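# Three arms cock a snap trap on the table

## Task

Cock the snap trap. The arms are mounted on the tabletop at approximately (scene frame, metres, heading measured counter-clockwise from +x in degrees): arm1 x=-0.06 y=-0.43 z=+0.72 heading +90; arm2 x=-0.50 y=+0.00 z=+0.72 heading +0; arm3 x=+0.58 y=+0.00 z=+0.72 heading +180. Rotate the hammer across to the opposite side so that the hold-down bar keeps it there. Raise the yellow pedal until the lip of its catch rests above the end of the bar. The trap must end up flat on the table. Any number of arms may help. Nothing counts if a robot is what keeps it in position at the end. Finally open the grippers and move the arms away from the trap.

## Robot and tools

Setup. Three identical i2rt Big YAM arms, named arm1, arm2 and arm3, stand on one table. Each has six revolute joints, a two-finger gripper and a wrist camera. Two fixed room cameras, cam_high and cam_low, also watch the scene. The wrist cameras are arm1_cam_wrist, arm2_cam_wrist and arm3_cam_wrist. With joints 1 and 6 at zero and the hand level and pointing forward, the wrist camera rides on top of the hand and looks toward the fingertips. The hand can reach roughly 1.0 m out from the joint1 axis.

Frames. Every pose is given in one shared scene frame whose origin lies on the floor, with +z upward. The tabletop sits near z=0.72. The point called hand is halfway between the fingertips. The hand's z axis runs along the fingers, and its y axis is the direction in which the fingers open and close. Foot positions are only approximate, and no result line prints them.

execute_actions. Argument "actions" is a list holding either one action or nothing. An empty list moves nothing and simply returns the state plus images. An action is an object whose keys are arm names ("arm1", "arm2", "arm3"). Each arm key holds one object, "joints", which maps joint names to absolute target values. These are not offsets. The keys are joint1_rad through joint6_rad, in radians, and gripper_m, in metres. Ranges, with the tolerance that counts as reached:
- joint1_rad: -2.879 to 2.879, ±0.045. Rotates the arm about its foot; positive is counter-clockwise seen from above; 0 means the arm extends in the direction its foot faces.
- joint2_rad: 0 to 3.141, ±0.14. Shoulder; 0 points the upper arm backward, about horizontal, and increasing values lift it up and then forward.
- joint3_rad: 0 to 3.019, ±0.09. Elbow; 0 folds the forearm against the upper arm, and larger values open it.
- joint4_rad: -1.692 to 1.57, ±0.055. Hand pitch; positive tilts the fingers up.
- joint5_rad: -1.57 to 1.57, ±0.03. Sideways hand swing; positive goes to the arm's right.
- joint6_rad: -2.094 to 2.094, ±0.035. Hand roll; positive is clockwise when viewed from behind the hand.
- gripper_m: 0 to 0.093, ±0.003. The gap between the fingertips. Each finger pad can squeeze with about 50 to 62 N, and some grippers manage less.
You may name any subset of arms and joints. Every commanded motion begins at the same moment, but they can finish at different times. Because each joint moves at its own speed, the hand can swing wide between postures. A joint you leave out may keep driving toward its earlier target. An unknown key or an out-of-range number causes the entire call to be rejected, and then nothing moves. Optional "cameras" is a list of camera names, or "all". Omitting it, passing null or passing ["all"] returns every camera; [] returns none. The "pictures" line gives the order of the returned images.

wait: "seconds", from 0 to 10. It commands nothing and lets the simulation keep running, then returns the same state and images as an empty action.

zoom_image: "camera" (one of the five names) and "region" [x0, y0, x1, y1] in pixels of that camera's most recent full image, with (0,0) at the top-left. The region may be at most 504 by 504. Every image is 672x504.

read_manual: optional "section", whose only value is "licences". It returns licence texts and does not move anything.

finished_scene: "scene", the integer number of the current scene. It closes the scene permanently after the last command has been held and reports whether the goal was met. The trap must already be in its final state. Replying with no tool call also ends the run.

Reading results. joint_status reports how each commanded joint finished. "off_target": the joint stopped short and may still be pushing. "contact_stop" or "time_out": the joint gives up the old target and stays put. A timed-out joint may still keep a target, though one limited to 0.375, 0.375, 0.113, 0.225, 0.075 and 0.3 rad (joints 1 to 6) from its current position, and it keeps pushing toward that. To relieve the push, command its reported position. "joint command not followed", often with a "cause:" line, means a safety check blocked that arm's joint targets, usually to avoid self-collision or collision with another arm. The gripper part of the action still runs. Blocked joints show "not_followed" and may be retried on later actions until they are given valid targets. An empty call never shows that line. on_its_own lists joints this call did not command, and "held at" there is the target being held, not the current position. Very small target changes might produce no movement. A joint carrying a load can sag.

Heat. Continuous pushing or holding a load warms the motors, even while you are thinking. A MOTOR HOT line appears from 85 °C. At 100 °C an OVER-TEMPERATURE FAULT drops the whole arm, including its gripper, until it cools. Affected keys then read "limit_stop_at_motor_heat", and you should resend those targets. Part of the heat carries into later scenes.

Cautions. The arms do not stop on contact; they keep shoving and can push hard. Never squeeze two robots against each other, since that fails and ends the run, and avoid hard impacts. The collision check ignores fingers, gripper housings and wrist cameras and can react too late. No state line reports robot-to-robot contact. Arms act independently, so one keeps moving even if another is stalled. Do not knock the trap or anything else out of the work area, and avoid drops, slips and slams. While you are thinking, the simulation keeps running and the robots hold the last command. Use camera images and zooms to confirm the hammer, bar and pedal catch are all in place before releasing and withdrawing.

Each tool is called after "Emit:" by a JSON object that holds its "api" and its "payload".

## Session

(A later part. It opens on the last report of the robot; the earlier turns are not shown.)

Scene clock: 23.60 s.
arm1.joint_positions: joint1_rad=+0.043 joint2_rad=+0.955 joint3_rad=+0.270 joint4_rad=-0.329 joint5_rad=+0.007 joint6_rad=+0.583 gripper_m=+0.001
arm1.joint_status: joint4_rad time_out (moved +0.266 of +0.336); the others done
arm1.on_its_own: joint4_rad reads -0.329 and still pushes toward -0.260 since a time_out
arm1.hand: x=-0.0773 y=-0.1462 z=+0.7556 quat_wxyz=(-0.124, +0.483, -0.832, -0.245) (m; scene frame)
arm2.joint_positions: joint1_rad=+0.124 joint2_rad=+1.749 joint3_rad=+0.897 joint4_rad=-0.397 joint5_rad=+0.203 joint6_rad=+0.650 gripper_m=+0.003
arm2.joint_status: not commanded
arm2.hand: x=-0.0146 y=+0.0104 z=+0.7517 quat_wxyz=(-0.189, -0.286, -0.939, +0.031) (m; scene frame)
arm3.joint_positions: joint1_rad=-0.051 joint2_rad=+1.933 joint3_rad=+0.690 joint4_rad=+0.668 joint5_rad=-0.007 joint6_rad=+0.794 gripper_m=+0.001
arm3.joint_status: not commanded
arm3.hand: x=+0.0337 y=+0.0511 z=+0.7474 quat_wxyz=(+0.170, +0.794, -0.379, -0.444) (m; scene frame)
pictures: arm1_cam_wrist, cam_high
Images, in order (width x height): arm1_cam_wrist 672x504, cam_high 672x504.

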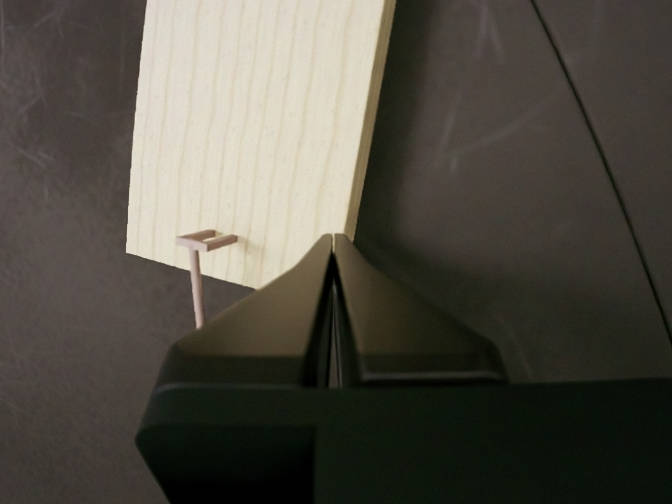

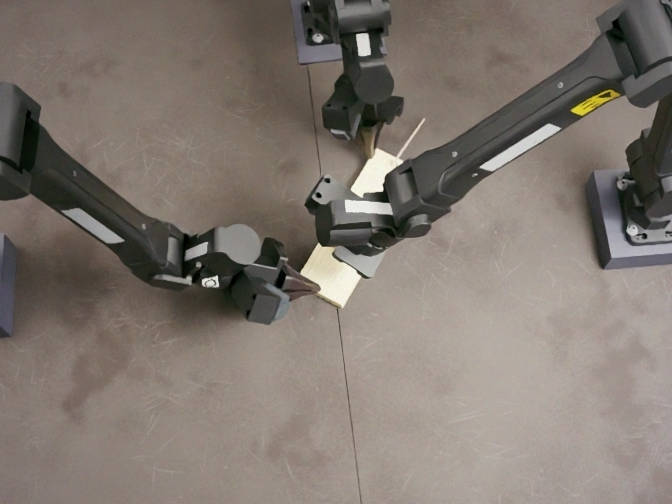

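Emit:
{"api": "execute_actions", "payload": {"actions": [{"arm1":{"joints":{"joint4_rad":-0.3,"joint2_rad":1.0}},"arm2":{"joints":{"joint1_rad":0.095,"joint2_rad":1.59,"joint3_rad":0.93,"joint4_rad":-0.51,"joint6_rad":0.72}}}], "cameras": ["arm2_cam_wrist","cam_low"]}}

Scene clock: 24.80 s.
arm1.joint_positions: joint1_rad=+0.043 joint2_rad=+0.964 joint3_rad=+0.270 joint4_rad=-0.323 joint5_rad=+0.004 joint6_rad=+0.585 gripper_m=+0.001
arm1.joint_status: all done
arm1.hand: x=-0.0779 y=-0.1457 z=+0.7543 quat_wxyz=(-0.122, +0.483, -0.832, -0.246) (m; scene frame)
arm2.joint_positions: joint1_rad=+0.109 joint2_rad=+1.639 joint3_rad=+0.898 joint4_rad=-0.504 joint5_rad=+0.203 joint6_rad=+0.685 gripper_m=+0.003
arm2.joint_status: all done
arm2.hand: x=-0.0244 y=+0.0023 z=+0.7940 quat_wxyz=(-0.191, -0.309, -0.931, +0.029) (m; scene frame)
arm3.joint_positions: joint1_rad=-0.052 joint2_rad=+1.933 joint3_rad=+0.691 joint4_rad=+0.671 joint5_rad=-0.004 joint6_rad=+0.794 gripper_m=+0.001
arm3.joint_status: not commanded
arm3.hand: x=+0.0328 y=+0.0522 z=+0.7485 quat_wxyz=(+0.169, +0.792, -0.380, -0.446) (m; scene frame)
pictures: arm2_cam_wrist, cam_low
Images, in order (width x height): arm2_cam_wrist 672x504, cam_low 672x504.

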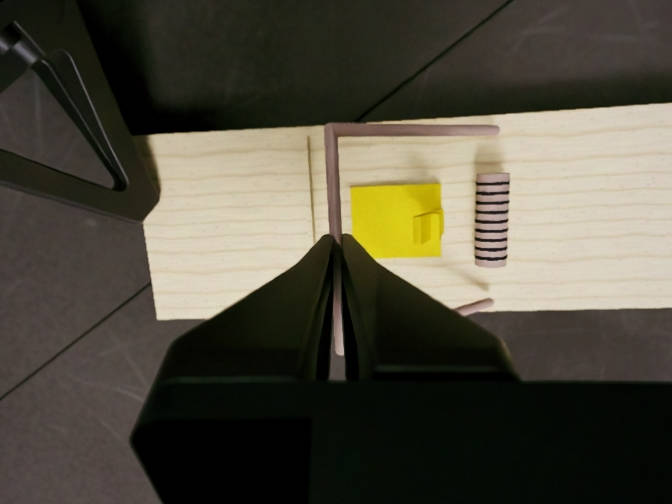

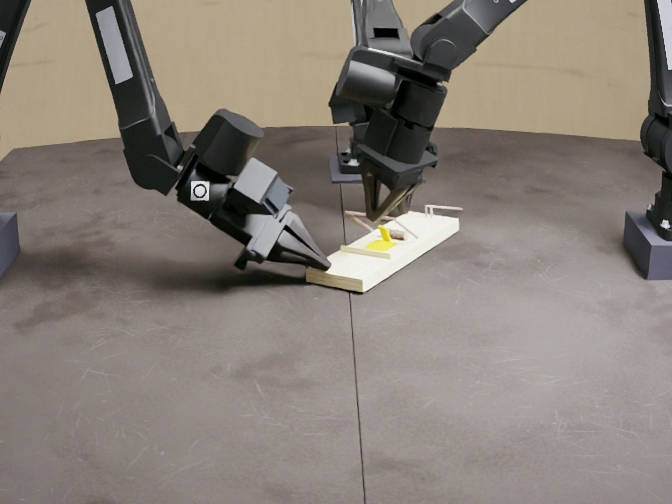

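Emit:
{"api": "execute_actions", "payload": {"actions": [{"arm2":{"joints":{"joint1_rad":0.04,"joint2_rad":1.52,"joint3_rad":0.885,"joint4_rad":-0.55}}}], "cameras": ["cam_low"]}}

Emit:
{"api": "execute_actions", "payload": {"actions": [{"arm2":{"joints":{"joint1_rad":-0.02,"joint2_rad":1.48,"joint3_rad":0.84,"joint4_rad":-0.55,"joint6_rad":0.62}}}], "cameras": ["arm2_cam_wrist","cam_low","cam_high"]}}

Scene clock: 25.93 s.
arm1.joint_positions: joint1_rad=+0.043 joint2_rad=+0.964 joint3_rad=+0.270 joint4_rad=-0.321 joint5_rad=+0.002 joint6_rad=+0.585 gripper_m=+0.001
arm1.joint_status: not commanded
arm1.hand: x=-0.0781 y=-0.1454 z=+0.7544 quat_wxyz=(-0.122, +0.483, -0.832, -0.246) (m; scene frame)
arm2.joint_positions: joint1_rad=+0.069 joint2_rad=+1.568 joint3_rad=+0.870 joint4_rad=-0.530 joint5_rad=+0.193 joint6_rad=+0.681 gripper_m=+0.003
arm2.joint_status: all done
arm2.hand: x=-0.0366 y=-0.0155 z=+0.8131 quat_wxyz=(-0.196, -0.325, -0.925, +0.025) (m; scene frame)
arm3.joint_positions: joint1_rad=-0.052 joint2_rad=+1.933 joint3_rad=+0.691 joint4_rad=+0.671 joint5_rad=-0.004 joint6_rad=+0.794 gripper_m=+0.001
arm3.joint_status: not commanded
arm3.hand: x=+0.0328 y=+0.0523 z=+0.7485 quat_wxyz=(+0.169, +0.792, -0.380, -0.446) (m; scene frame)
pictures: cam_low
Images, in order (width x height): cam_low 672x504.

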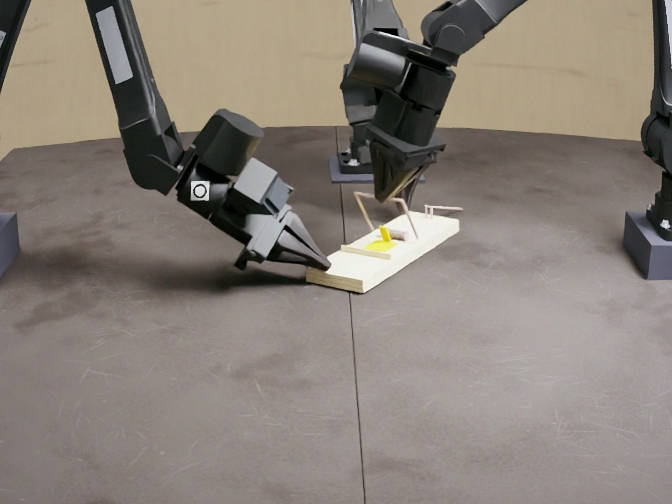

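Scene clock: 27.77 s.
arm1.joint_positions: joint1_rad=+0.043 joint2_rad=+0.964 joint3_rad=+0.270 joint4_rad=-0.320 joint5_rad=+0.001 joint6_rad=+0.585 gripper_m=+0.001
arm1.joint_status: not commanded
arm1.hand: x=-0.0784 y=-0.1453 z=+0.7544 quat_wxyz=(-0.121, +0.483, -0.832, -0.247) (m; scene frame)
arm2.joint_positions: joint1_rad=+0.028 joint2_rad=+1.518 joint3_rad=+0.837 joint4_rad=-0.530 joint5_rad=+0.180 joint6_rad=+0.617 gripper_m=+0.003
arm2.joint_status: joint1_rad time_out (moved -0.041 of -0.089); the others done
arm2.on_its_own: joint1_rad reads +0.028 and still pushes toward -0.020 since a time_out
arm2.hand: x=-0.0487 y=-0.0323 z=+0.8213 quat_wxyz=(-0.200, -0.314, -0.928, +0.026) (m; scene frame)
arm3.joint_positions: joint1_rad=-0.052 joint2_rad=+1.933 joint3_rad=+0.691 joint4_rad=+0.671 joint5_rad=-0.004 joint6_rad=+0.794 gripper_m=+0.001
arm3.joint_status: not commanded
arm3.hand: x=+0.0328 y=+0.0523 z=+0.7485 quat_wxyz=(+0.169, +0.792, -0.380, -0.446) (m; scene frame)
pictures: arm2_cam_wrist, cam_high, cam_low
Images, in order (width x height): arm2_cam_wrist 672x504, cam_high 672x504, cam_low 672x504.

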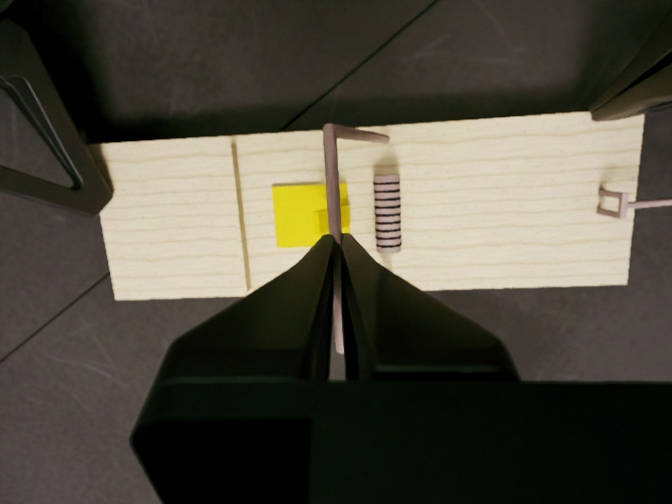

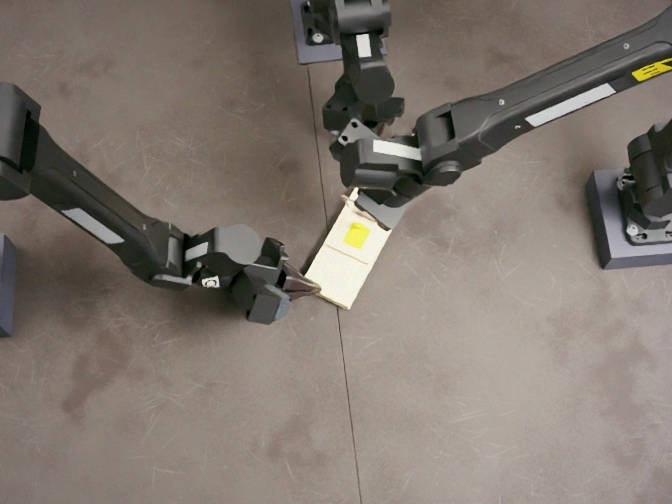

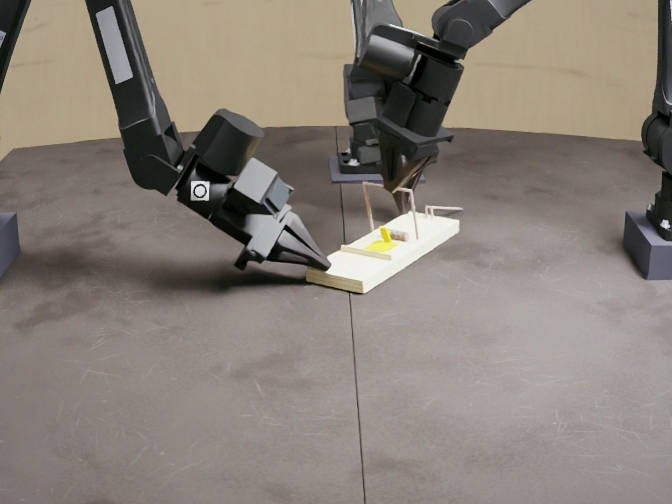

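Emit:
{"api": "execute_actions", "payload": {"actions": [{"arm2":{"joints":{"gripper_m":0.008,"joint2_rad":1.53,"joint1_rad":-0.01}}}], "cameras": ["arm2_cam_wrist"]}}

Emit:
{"api": "execute_actions", "payload": {"actions": [{"arm2":{"joints":{"joint1_rad":0.03,"joint2_rad":1.485,"joint3_rad":0.785,"joint4_rad":-0.5}}}], "cameras": ["arm2_cam_wrist","cam_low"]}}

Scene clock: 29.53 s.
arm1.joint_positions: joint1_rad=+0.043 joint2_rad=+0.964 joint3_rad=+0.270 joint4_rad=-0.320 joint5_rad=+0.001 joint6_rad=+0.585 gripper_m=+0.001
arm1.joint_status: not commanded
arm1.hand: x=-0.0784 y=-0.1453 z=+0.7544 quat_wxyz=(-0.121, +0.483, -0.832, -0.247) (m; scene frame)
arm2.joint_positions: joint1_rad=+0.029 joint2_rad=+1.522 joint3_rad=+0.837 joint4_rad=-0.530 joint5_rad=+0.179 joint6_rad=+0.617 gripper_m=+0.008
arm2.joint_status: all done
arm2.hand: x=-0.0489 y=-0.0318 z=+0.8200 quat_wxyz=(-0.199, -0.314, -0.928, +0.026) (m; scene frame)
arm3.joint_positions: joint1_rad=-0.052 joint2_rad=+1.934 joint3_rad=+0.691 joint4_rad=+0.671 joint5_rad=-0.004 joint6_rad=+0.794 gripper_m=+0.001
arm3.joint_status: not commanded
arm3.hand: x=+0.0329 y=+0.0523 z=+0.7481 quat_wxyz=(+0.169, +0.793, -0.380, -0.446) (m; scene frame)
pictures: arm2_cam_wrist
Images, in order (width x height): arm2_cam_wrist 672x504.

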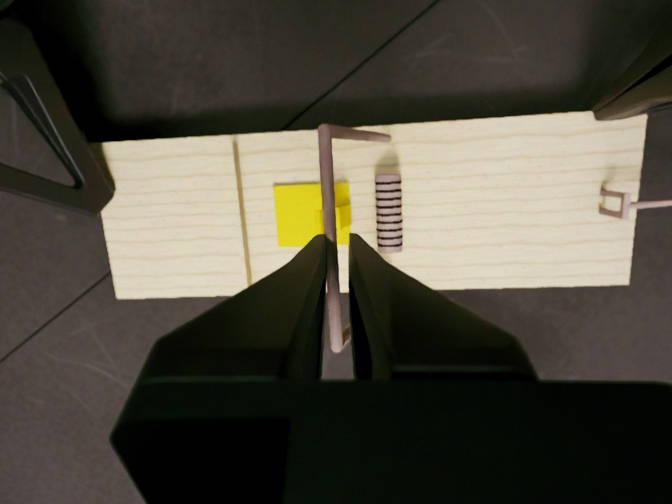

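Scene clock: 30.70 s.
arm1.joint_positions: joint1_rad=+0.043 joint2_rad=+0.944 joint3_rad=+0.270 joint4_rad=-0.344 joint5_rad=-0.002 joint6_rad=+0.585 gripper_m=+0.001
arm1.joint_status: not commanded
arm1.hand: x=-0.0787 y=-0.1482 z=+0.7566 quat_wxyz=(-0.119, +0.483, -0.832, -0.246) (m; scene frame)
arm2.joint_positions: joint1_rad=+0.091 joint2_rad=+1.491 joint3_rad=+0.796 joint4_rad=-0.495 joint5_rad=+0.160 joint6_rad=+0.617 gripper_m=+0.008
arm2.joint_status: joint1_rad off_target (ended at +0.090, target +0.030); the others done
arm2.hand: x=-0.0565 y=-0.0011 z=+0.8197 quat_wxyz=(-0.208, -0.284, -0.936, +0.007) (m; scene frame)
arm3.joint_positions: joint1_rad=-0.052 joint2_rad=+1.960 joint3_rad=+0.691 joint4_rad=+0.666 joint5_rad=-0.004 joint6_rad=+0.794 gripper_m=+0.001
arm3.joint_status: not commanded
arm3.hand: x=+0.0382 y=+0.0515 z=+0.7331 quat_wxyz=(+0.164, +0.799, -0.383, -0.433) (m; scene frame)
pictures: arm2_cam_wrist, cam_low
Images, in order (width x height): arm2_cam_wrist 672x504, cam_low 672x504.

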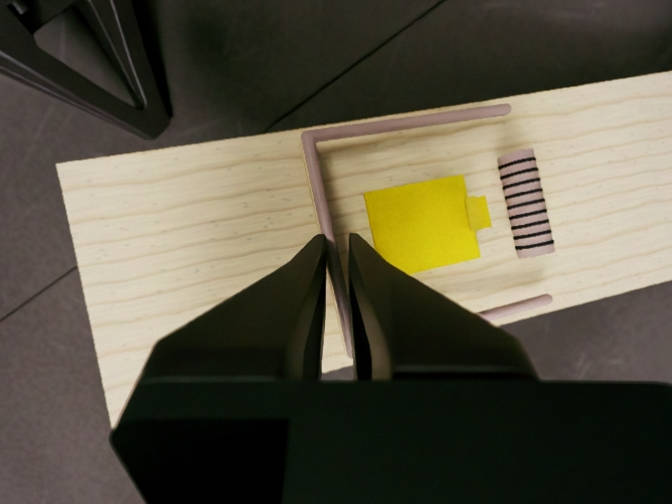

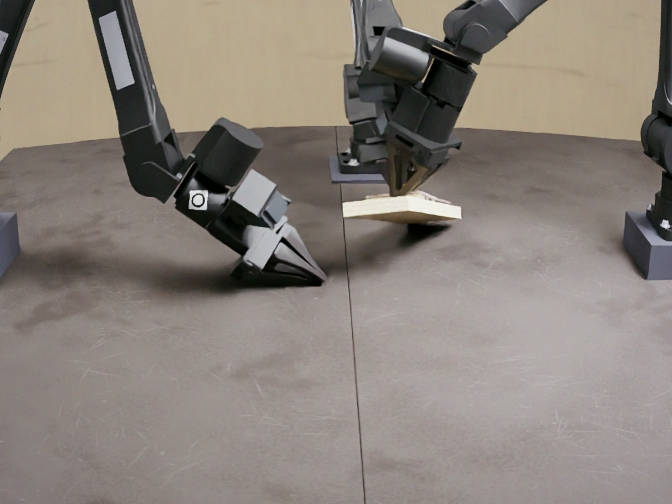

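Emit:
{"api": "execute_actions", "payload": {"actions": [{"arm3":{"joints":{"joint2_rad":1.82,"joint1_rad":-0.1}},"arm2":{"joints":{"joint1_rad":0.13,"joint2_rad":1.72,"joint3_rad":0.885,"joint4_rad":-0.39,"joint6_rad":0.65}}}]}}

Scene clock: 32.20 s.
arm1.joint_positions: joint1_rad=+0.043 joint2_rad=+0.971 joint3_rad=+0.271 joint4_rad=-0.312 joint5_rad=+0.006 joint6_rad=+0.585 gripper_m=+0.001
arm1.joint_status: not commanded
arm1.hand: x=-0.0777 y=-0.1441 z=+0.7540 quat_wxyz=(-0.124, +0.482, -0.832, -0.247) (m; scene frame)
arm2.joint_positions: joint1_rad=+0.129 joint2_rad=+1.720 joint3_rad=+0.861 joint4_rad=-0.403 joint5_rad=+0.221 joint6_rad=+0.633 gripper_m=+0.008
arm2.joint_status: all done
arm2.hand: x=-0.0300 y=+0.0084 z=+0.7534 quat_wxyz=(-0.186, -0.276, -0.942, +0.043) (m; scene frame)
arm3.joint_positions: joint1_rad=-0.101 joint2_rad=+1.822 joint3_rad=+0.691 joint4_rad=+0.662 joint5_rad=-0.005 joint6_rad=+0.794 gripper_m=+0.001
arm3.joint_status: all done
arm3.hand: x=+0.0219 y=+0.0813 z=+0.8057 quat_wxyz=(+0.172, +0.760, -0.387, -0.492) (m; scene frame)
pictures: arm1_cam_wrist, arm2_cam_wrist, arm3_cam_wrist, cam_high, cam_low
Images, in order (width x height): arm1_cam_wrist 672x504, arm2_cam_wrist 672x504, arm3_cam_wrist 672x504, cam_high 672x504, cam_low 672x504.

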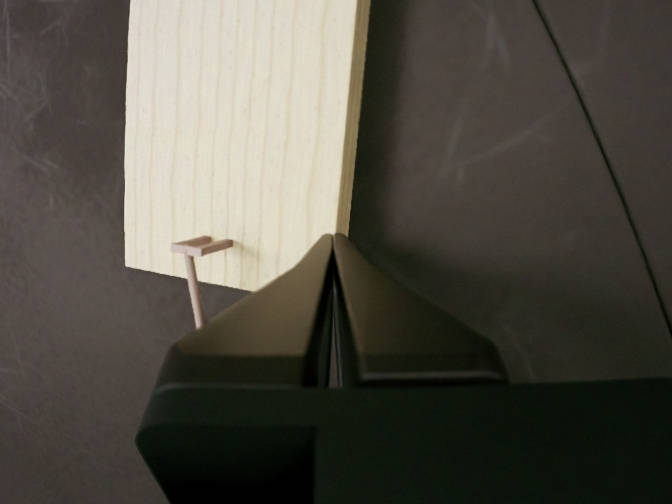

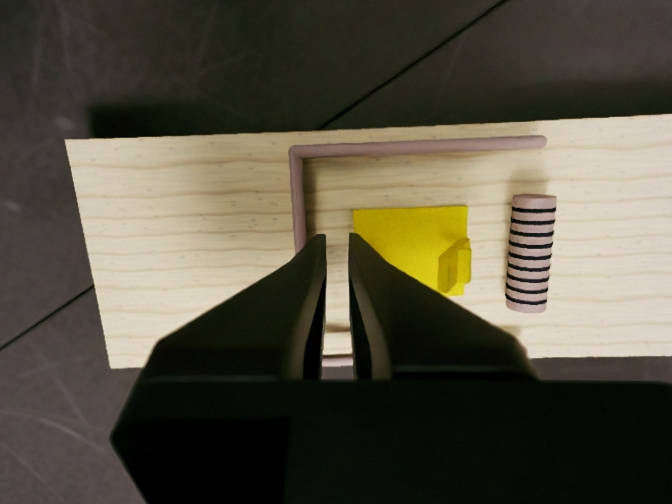

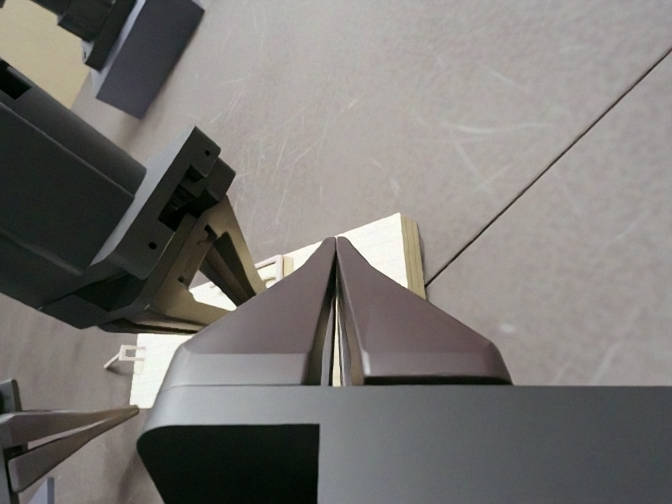

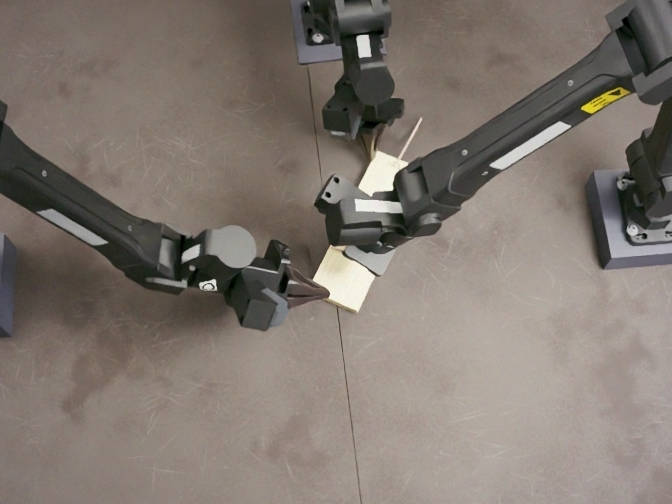

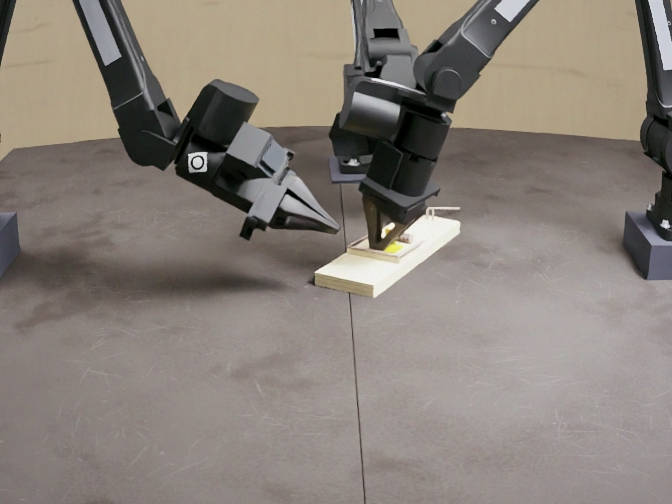

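Emit:
{"api": "execute_actions", "payload": {"actions": [{"arm2":{"joints":{"joint2_rad":1.63,"joint3_rad":0.85,"joint4_rad":-0.45,"gripper_m":0.016}}}], "cameras": []}}

Emit:
{"api": "execute_actions", "payload": {"actions": [{"arm3":{"joints":{"joint2_rad":1.93,"joint1_rad":-0.05,"joint3_rad":0.81,"joint4_rad":0.56}},"arm2":{"joints":{"joint1_rad":0.18}}}], "cameras": ["arm2_cam_wrist","cam_low"]}}

Scene clock: 33.50 s.
arm1.joint_positions: joint1_rad=+0.043 joint2_rad=+0.971 joint3_rad=+0.271 joint4_rad=-0.307 joint5_rad=+0.006 joint6_rad=+0.585 gripper_m=+0.001
arm1.joint_status: not commanded
arm1.hand: x=-0.0778 y=-0.1430 z=+0.7547 quat_wxyz=(-0.125, +0.482, -0.831, -0.249) (m; scene frame)
arm2.joint_positions: joint1_rad=+0.128 joint2_rad=+1.636 joint3_rad=+0.841 joint4_rad=-0.439 joint5_rad=+0.222 joint6_rad=+0.633 gripper_m=+0.016
arm2.joint_status: all done
arm2.hand: x=-0.0371 y=+0.0070 z=+0.7807 quat_wxyz=(-0.198, -0.277, -0.939, +0.039) (m; scene frame)
arm3.joint_positions: joint1_rad=-0.101 joint2_rad=+1.822 joint3_rad=+0.691 joint4_rad=+0.662 joint5_rad=-0.005 joint6_rad=+0.794 gripper_m=+0.001
arm3.joint_status: not commanded
arm3.hand: x=+0.0219 y=+0.0813 z=+0.8057 quat_wxyz=(+0.172, +0.760, -0.387, -0.492) (m; scene frame)
pictures: none
No camera images: the call's "cameras" was empty. Leave "cameras" out to get every camera's image.

Scene clock: 34.33 s.
arm1.joint_positions: joint1_rad=+0.043 joint2_rad=+0.971 joint3_rad=+0.271 joint4_rad=-0.307 joint5_rad=+0.006 joint6_rad=+0.585 gripper_m=+0.001
arm1.joint_status: not commanded
arm1.hand: x=-0.0778 y=-0.1430 z=+0.7547 quat_wxyz=(-0.125, +0.482, -0.831, -0.249) (m; scene frame)
arm2.joint_positions: joint1_rad=+0.178 joint2_rad=+1.636 joint3_rad=+0.841 joint4_rad=-0.439 joint5_rad=+0.222 joint6_rad=+0.633 gripper_m=+0.016
arm2.joint_status: all done
arm2.hand: x=-0.0380 y=+0.0302 z=+0.7808 quat_wxyz=(-0.200, -0.254, -0.946, +0.034) (m; scene frame)
arm3.joint_positions: joint1_rad=-0.049 joint2_rad=+1.919 joint3_rad=+0.776 joint4_rad=+0.566 joint5_rad=-0.005 joint6_rad=+0.794 gripper_m=+0.001
arm3.joint_status: all done
arm3.hand: x=+0.0032 y=+0.0533 z=+0.7635 quat_wxyz=(+0.169, +0.795, -0.379, -0.443) (m; scene frame)
pictures: arm2_cam_wrist, cam_low
Images, in order (width x height): arm2_cam_wrist 672x504, cam_low 672x504.

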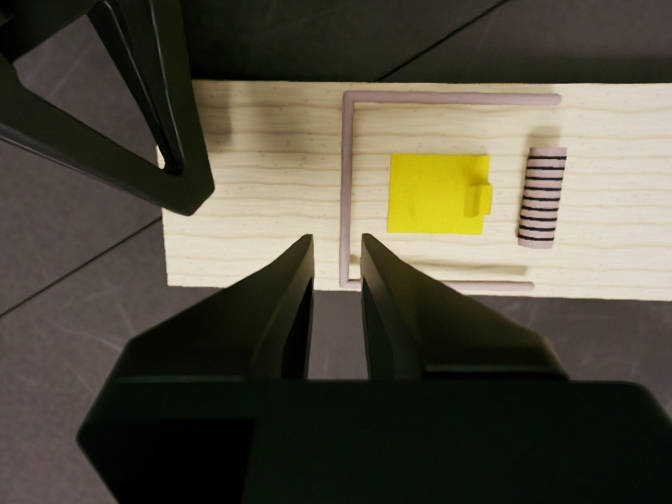

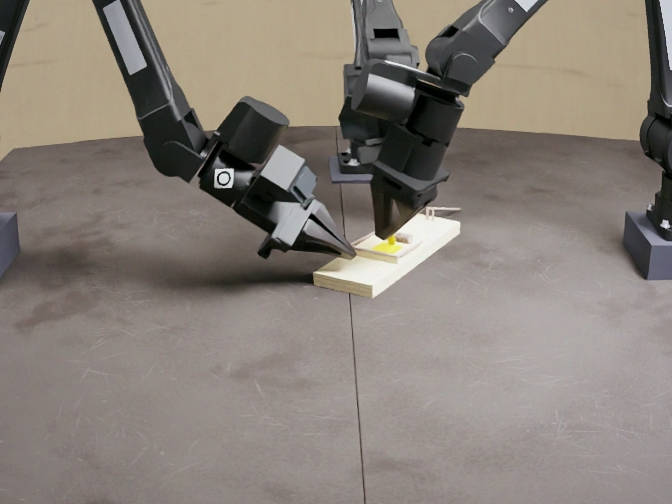

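Emit:
{"api": "execute_actions", "payload": {"actions": [{"arm3":{"joints":{"joint2_rad":2.04,"joint3_rad":0.79}},"arm2":{"joints":{"joint2_rad":1.705}}}], "cameras": ["arm2_cam_wrist"]}}

Emit:
{"api": "execute_actions", "payload": {"actions": [{"arm2":{"joints":{"gripper_m":0}}}], "cameras": ["arm2_cam_wrist"]}}

Emit:
{"api": "execute_actions", "payload": {"actions": [{"arm2":{"joints":{"joint1_rad":0.15,"joint2_rad":1.55,"joint3_rad":0.885,"joint4_rad":-0.53,"joint6_rad":0.72}}}], "cameras": ["arm2_cam_wrist","cam_low"]}}

Scene clock: 36.60 s.
arm1.joint_positions: joint1_rad=+0.043 joint2_rad=+0.971 joint3_rad=+0.271 joint4_rad=-0.307 joint5_rad=+0.006 joint6_rad=+0.585 gripper_m=+0.001
arm1.joint_status: not commanded
arm1.hand: x=-0.0778 y=-0.1430 z=+0.7547 quat_wxyz=(-0.125, +0.482, -0.831, -0.249) (m; scene frame)
arm2.joint_positions: joint1_rad=+0.178 joint2_rad=+1.702 joint3_rad=+0.842 joint4_rad=-0.439 joint5_rad=+0.228 joint6_rad=+0.633 gripper_m=+0.016
arm2.joint_status: all done
arm2.hand: x=-0.0460 y=+0.0279 z=+0.7530 quat_wxyz=(-0.172, -0.252, -0.951, +0.049) (m; scene frame)
arm3.joint_positions: joint1_rad=-0.049 joint2_rad=+1.958 joint3_rad=+0.780 joint4_rad=+0.583 joint5_rad=-0.005 joint6_rad=+0.795 gripper_m=+0.001
arm3.joint_status: all done
arm3.hand: x=+0.0051 y=+0.0528 z=+0.7466 quat_wxyz=(+0.167, +0.798, -0.381, -0.435) (m; scene frame)
pictures: arm2_cam_wrist
Images, in order (width x height): arm2_cam_wrist 672x504.

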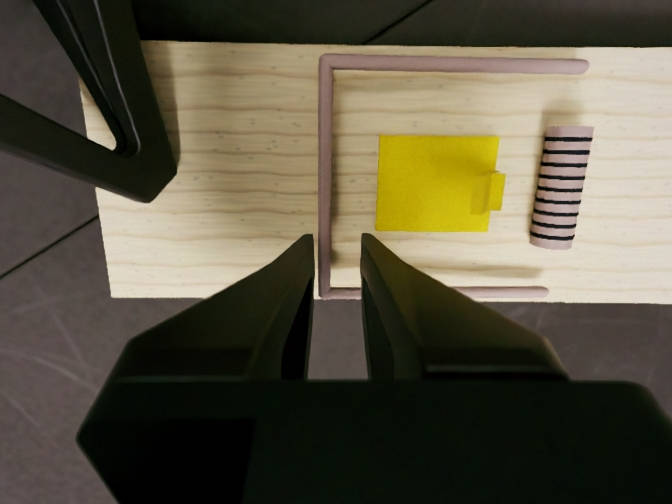

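Scene clock: 37.07 s.
arm1.joint_positions: joint1_rad=+0.043 joint2_rad=+0.971 joint3_rad=+0.271 joint4_rad=-0.307 joint5_rad=+0.006 joint6_rad=+0.585 gripper_m=+0.001
arm1.joint_status: not commanded
arm1.hand: x=-0.0778 y=-0.1430 z=+0.7547 quat_wxyz=(-0.125, +0.482, -0.831, -0.249) (m; scene frame)
arm2.joint_positions: joint1_rad=+0.180 joint2_rad=+1.702 joint3_rad=+0.845 joint4_rad=-0.438 joint5_rad=+0.216 joint6_rad=+0.634 gripper_m=+0.002
arm2.joint_status: all done
arm2.hand: x=-0.0446 y=+0.0310 z=+0.7536 quat_wxyz=(-0.171, -0.251, -0.952, +0.043) (m; scene frame)
arm3.joint_positions: joint1_rad=-0.049 joint2_rad=+1.960 joint3_rad=+0.782 joint4_rad=+0.583 joint5_rad=-0.005 joint6_rad=+0.795 gripper_m=+0.001
arm3.joint_status: not commanded
arm3.hand: x=+0.0042 y=+0.0529 z=+0.7467 quat_wxyz=(+0.167, +0.798, -0.381, -0.436) (m; scene frame)
pictures: arm2_cam_wrist
Images, in order (width x height): arm2_cam_wrist 672x504.

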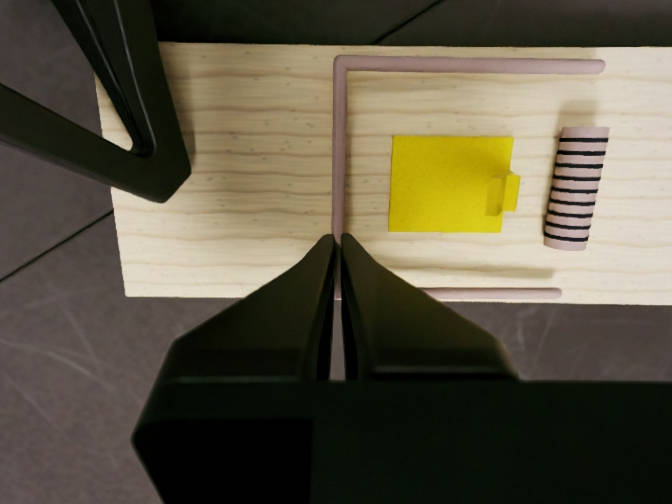

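Scene clock: 39.03 s.
arm1.joint_positions: joint1_rad=+0.043 joint2_rad=+0.971 joint3_rad=+0.271 joint4_rad=-0.307 joint5_rad=+0.006 joint6_rad=+0.585 gripper_m=+0.001
arm1.joint_status: not commanded
arm1.hand: x=-0.0778 y=-0.1430 z=+0.7547 quat_wxyz=(-0.125, +0.482, -0.831, -0.249) (m; scene frame)
arm2.joint_positions: joint1_rad=+0.160 joint2_rad=+1.602 joint3_rad=+0.848 joint4_rad=-0.531 joint5_rad=+0.209 joint6_rad=+0.673 gripper_m=+0.002
arm2.joint_status: joint6_rad time_out (moved +0.040 of +0.086); the others done
arm2.on_its_own: joint6_rad reads +0.673 and still pushes toward +0.720 since a time_out
arm2.hand: x=-0.0512 y=+0.0221 z=+0.7905 quat_wxyz=(-0.175, -0.279, -0.944, +0.036) (m; scene frame)
arm3.joint_positions: joint1_rad=-0.050 joint2_rad=+1.968 joint3_rad=+0.797 joint4_rad=+0.585 joint5_rad=-0.005 joint6_rad=+0.795 gripper_m=+0.001
arm3.joint_status: not commanded
arm3.hand: x=-0.0020 y=+0.0545 z=+0.7477 quat_wxyz=(+0.168, +0.796, -0.381, -0.440) (m; scene frame)
pictures: arm2_cam_wrist, cam_low
Images, in order (width x height): arm2_cam_wrist 672x504, cam_low 672x504.

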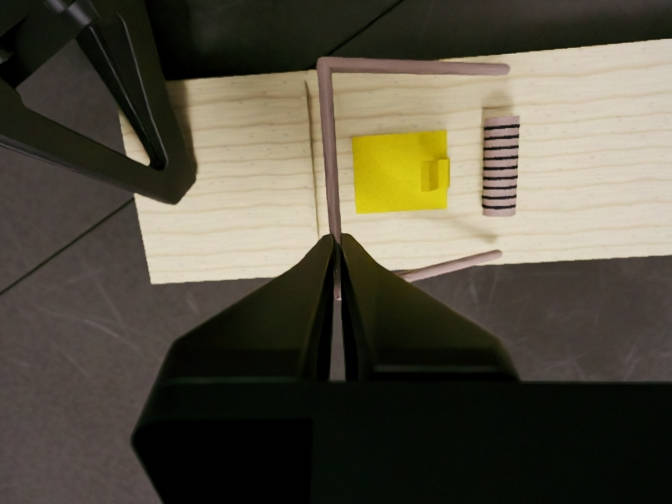

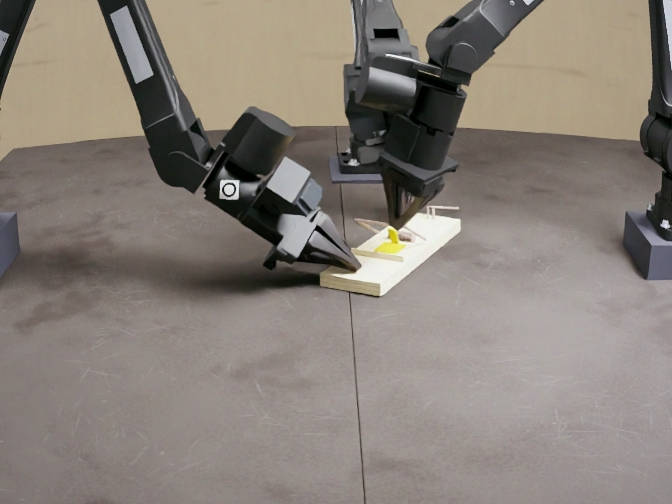

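Emit:
{"api": "execute_actions", "payload": {"actions": [{"arm3":{"joints":{"joint3_rad":0.76}},"arm2":{"joints":{"joint1_rad":0.06,"joint2_rad":1.475,"joint3_rad":0.85,"joint4_rad":-0.56,"joint6_rad":0.6}}}], "cameras": ["cam_low"]}}

Emit:
{"api": "execute_actions", "payload": {"actions": [{"arm2":{"joints":{"joint1_rad":-0.01,"joint2_rad":1.46,"joint3_rad":0.81,"joint4_rad":-0.54,"joint6_rad":0.53}}}], "cameras": ["arm2_cam_wrist","cam_low","cam_high"]}}

Scene clock: 40.17 s.
arm1.joint_positions: joint1_rad=+0.043 joint2_rad=+0.971 joint3_rad=+0.271 joint4_rad=-0.307 joint5_rad=+0.007 joint6_rad=+0.585 gripper_m=+0.001
arm1.joint_status: not commanded
arm1.hand: x=-0.0776 y=-0.1429 z=+0.7547 quat_wxyz=(-0.125, +0.481, -0.831, -0.249) (m; scene frame)
arm2.joint_positions: joint1_rad=+0.104 joint2_rad=+1.515 joint3_rad=+0.823 joint4_rad=-0.556 joint5_rad=+0.182 joint6_rad=+0.607 gripper_m=+0.002
arm2.joint_status: all done
arm2.hand: x=-0.0598 y=+0.0007 z=+0.8155 quat_wxyz=(-0.185, -0.274, -0.944, +0.027) (m; scene frame)
arm3.joint_positions: joint1_rad=-0.050 joint2_rad=+1.968 joint3_rad=+0.793 joint4_rad=+0.594 joint5_rad=-0.005 joint6_rad=+0.795 gripper_m=+0.001
arm3.joint_status: all done
arm3.hand: x=-0.0012 y=+0.0545 z=+0.7480 quat_wxyz=(+0.168, +0.795, -0.381, -0.442) (m; scene frame)
pictures: cam_low
Images, in order (width x height): cam_low 672x504.

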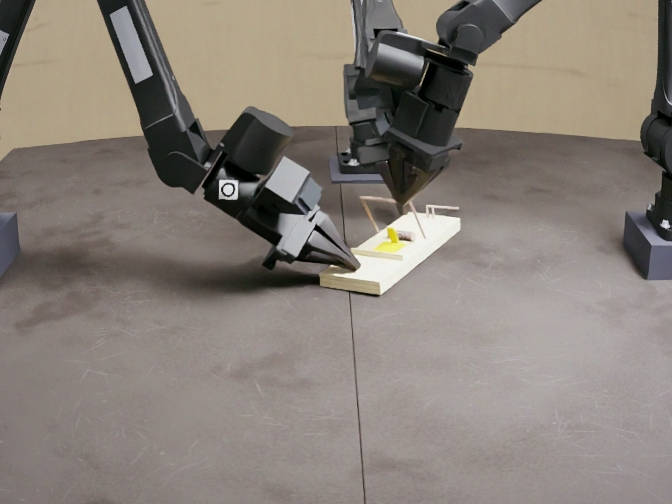

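Scene clock: 41.90 s.
arm1.joint_positions: joint1_rad=+0.043 joint2_rad=+0.971 joint3_rad=+0.271 joint4_rad=-0.307 joint5_rad=+0.007 joint6_rad=+0.585 gripper_m=+0.001
arm1.joint_status: not commanded
arm1.hand: x=-0.0776 y=-0.1429 z=+0.7547 quat_wxyz=(-0.125, +0.481, -0.831, -0.249) (m; scene frame)
arm2.joint_positions: joint1_rad=+0.068 joint2_rad=+1.477 joint3_rad=+0.799 joint4_rad=-0.551 joint5_rad=+0.162 joint6_rad=+0.548 gripper_m=+0.002
arm2.joint_status: joint1_rad time_out (moved -0.036 of -0.114); the others done
arm2.on_its_own: joint1_rad reads +0.068 and still pushes toward -0.010 since a time_out
arm2.hand: x=-0.0665 y=-0.0120 z=+0.8220 quat_wxyz=(-0.190, -0.262, -0.946, +0.023) (m; scene frame)
arm3.joint_positions: joint1_rad=-0.050 joint2_rad=+1.968 joint3_rad=+0.793 joint4_rad=+0.594 joint5_rad=-0.005 joint6_rad=+0.795 gripper_m=+0.001
arm3.joint_status: not commanded
arm3.hand: x=-0.0012 y=+0.0545 z=+0.7480 quat_wxyz=(+0.168, +0.795, -0.381, -0.442) (m; scene frame)
pictures: arm2_cam_wrist, cam_high, cam_low
Images, in order (width x height): arm2_cam_wrist 672x504, cam_high 672x504, cam_low 672x504.

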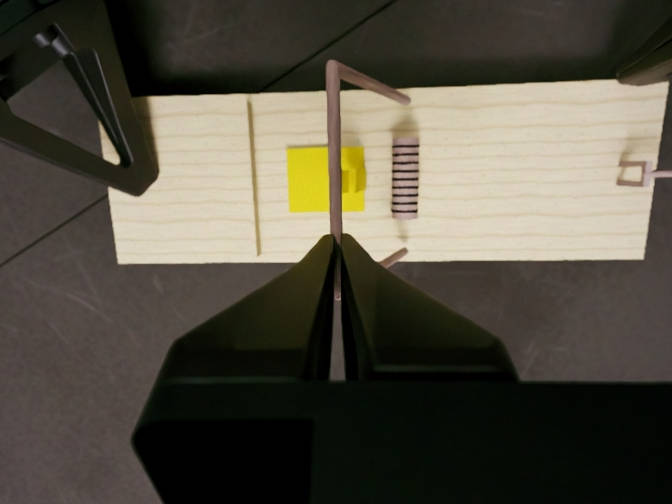

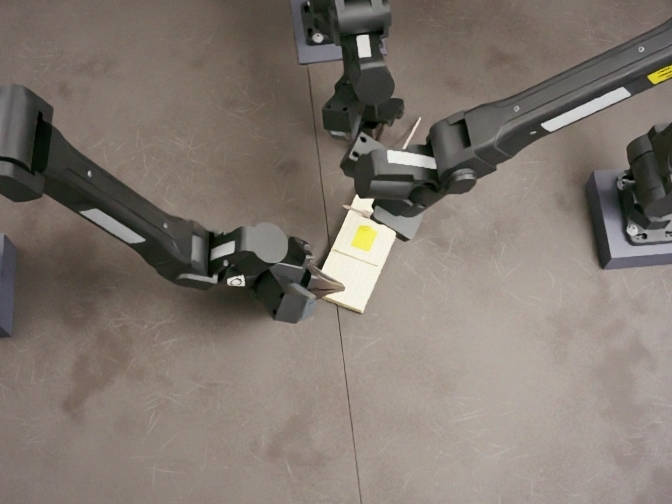

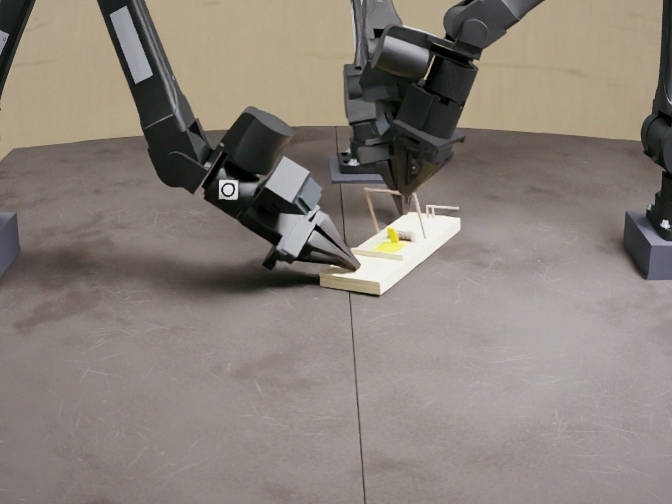

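Emit:
{"api": "execute_actions", "payload": {"actions": [{"arm2":{"joints":{"joint1_rad":-0.09,"joint2_rad":1.45,"joint3_rad":0.77,"joint4_rad":-0.53,"joint5_rad":0.27,"joint6_rad":0.48}}}]}}

Scene clock: 44.07 s.
arm1.joint_positions: joint1_rad=+0.042 joint2_rad=+0.971 joint3_rad=+0.271 joint4_rad=-0.307 joint5_rad=+0.009 joint6_rad=+0.585 gripper_m=+0.001
arm1.joint_status: not commanded
arm1.hand: x=-0.0771 y=-0.1429 z=+0.7547 quat_wxyz=(-0.126, +0.481, -0.831, -0.248) (m; scene frame)
arm2.joint_positions: joint1_rad=-0.004 joint2_rad=+1.430 joint3_rad=+0.764 joint4_rad=-0.549 joint5_rad=+0.204 joint6_rad=+0.489 gripper_m=+0.002
arm2.joint_status: joint1_rad time_out (moved -0.072 of -0.158); joint5_rad time_out (moved +0.043 of +0.108); the others done
arm2.on_its_own: joint1_rad reads -0.004 and still pushes toward -0.090 since a time_out; joint5_rad reads +0.204 and still pushes toward +0.270 since a time_out
arm2.hand: x=-0.0811 y=-0.0500 z=+0.8291 quat_wxyz=(-0.199, -0.272, -0.940, +0.054) (m; scene frame)
arm3.joint_positions: joint1_rad=-0.050 joint2_rad=+1.966 joint3_rad=+0.789 joint4_rad=+0.599 joint5_rad=-0.006 joint6_rad=+0.795 gripper_m=+0.001
arm3.joint_status: not commanded
arm3.hand: x=-0.0005 y=+0.0541 z=+0.7492 quat_wxyz=(+0.170, +0.794, -0.380, -0.443) (m; scene frame)
pictures: arm1_cam_wrist, arm2_cam_wrist, arm3_cam_wrist, cam_high, cam_low
Images, in order (width x height): arm1_cam_wrist 672x504, arm2_cam_wrist 672x504, arm3_cam_wrist 672x504, cam_high 672x504, cam_low 672x504.

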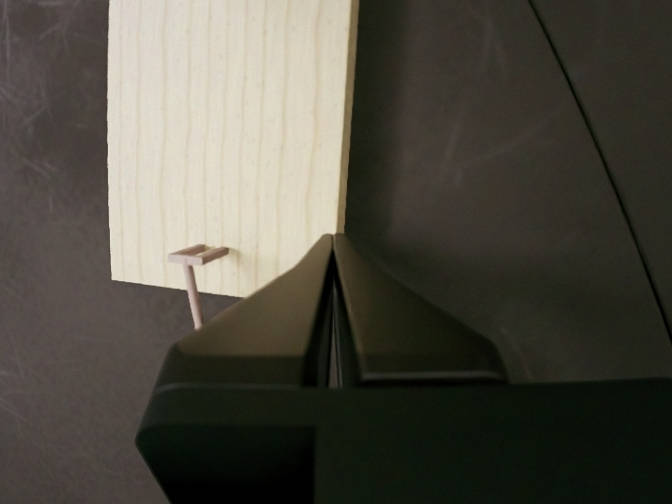

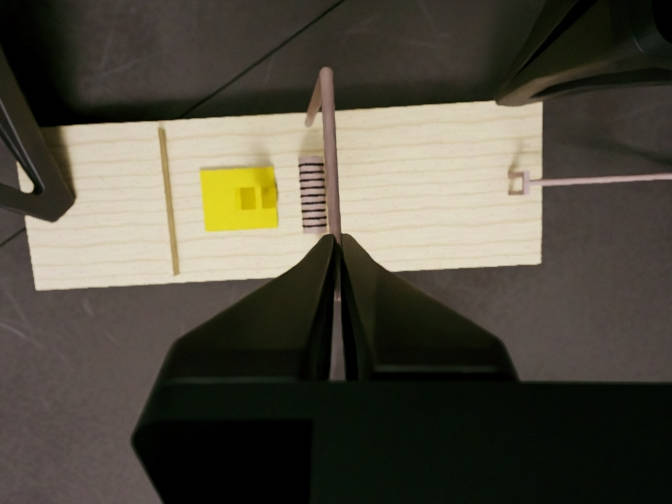

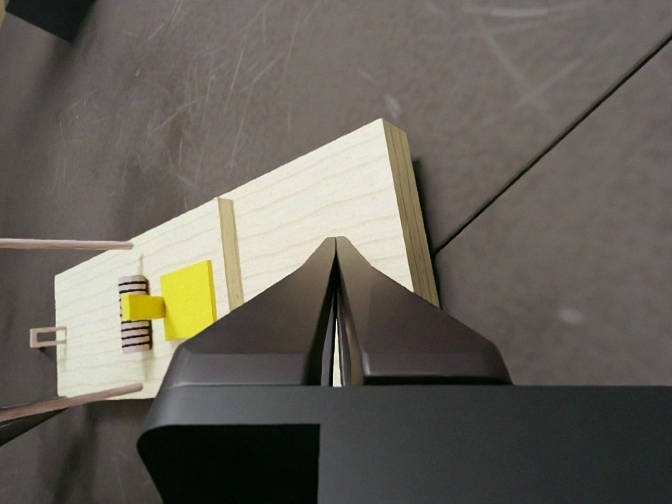

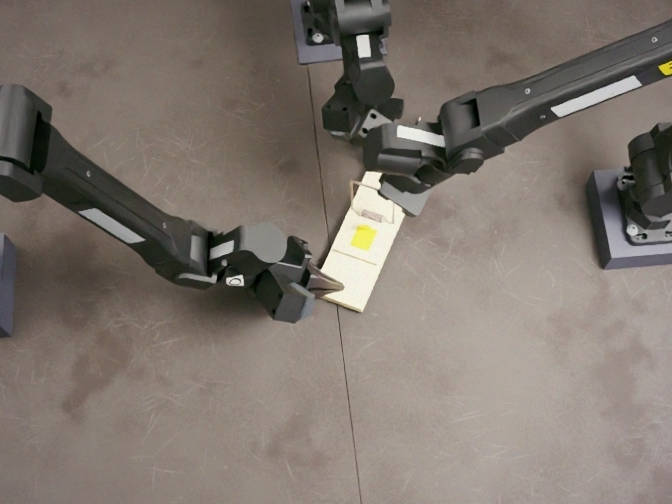

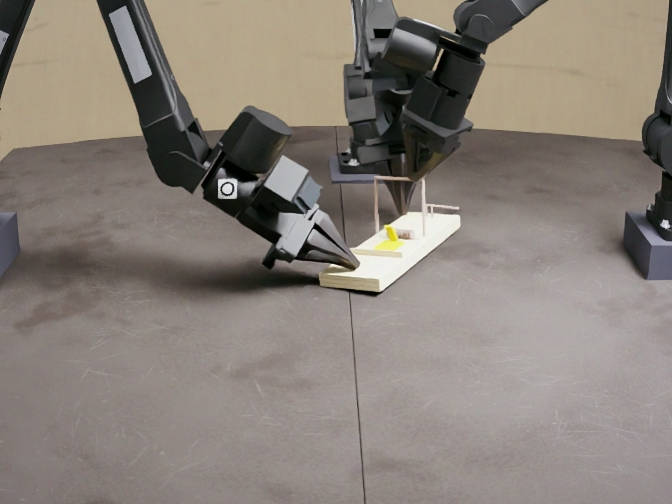

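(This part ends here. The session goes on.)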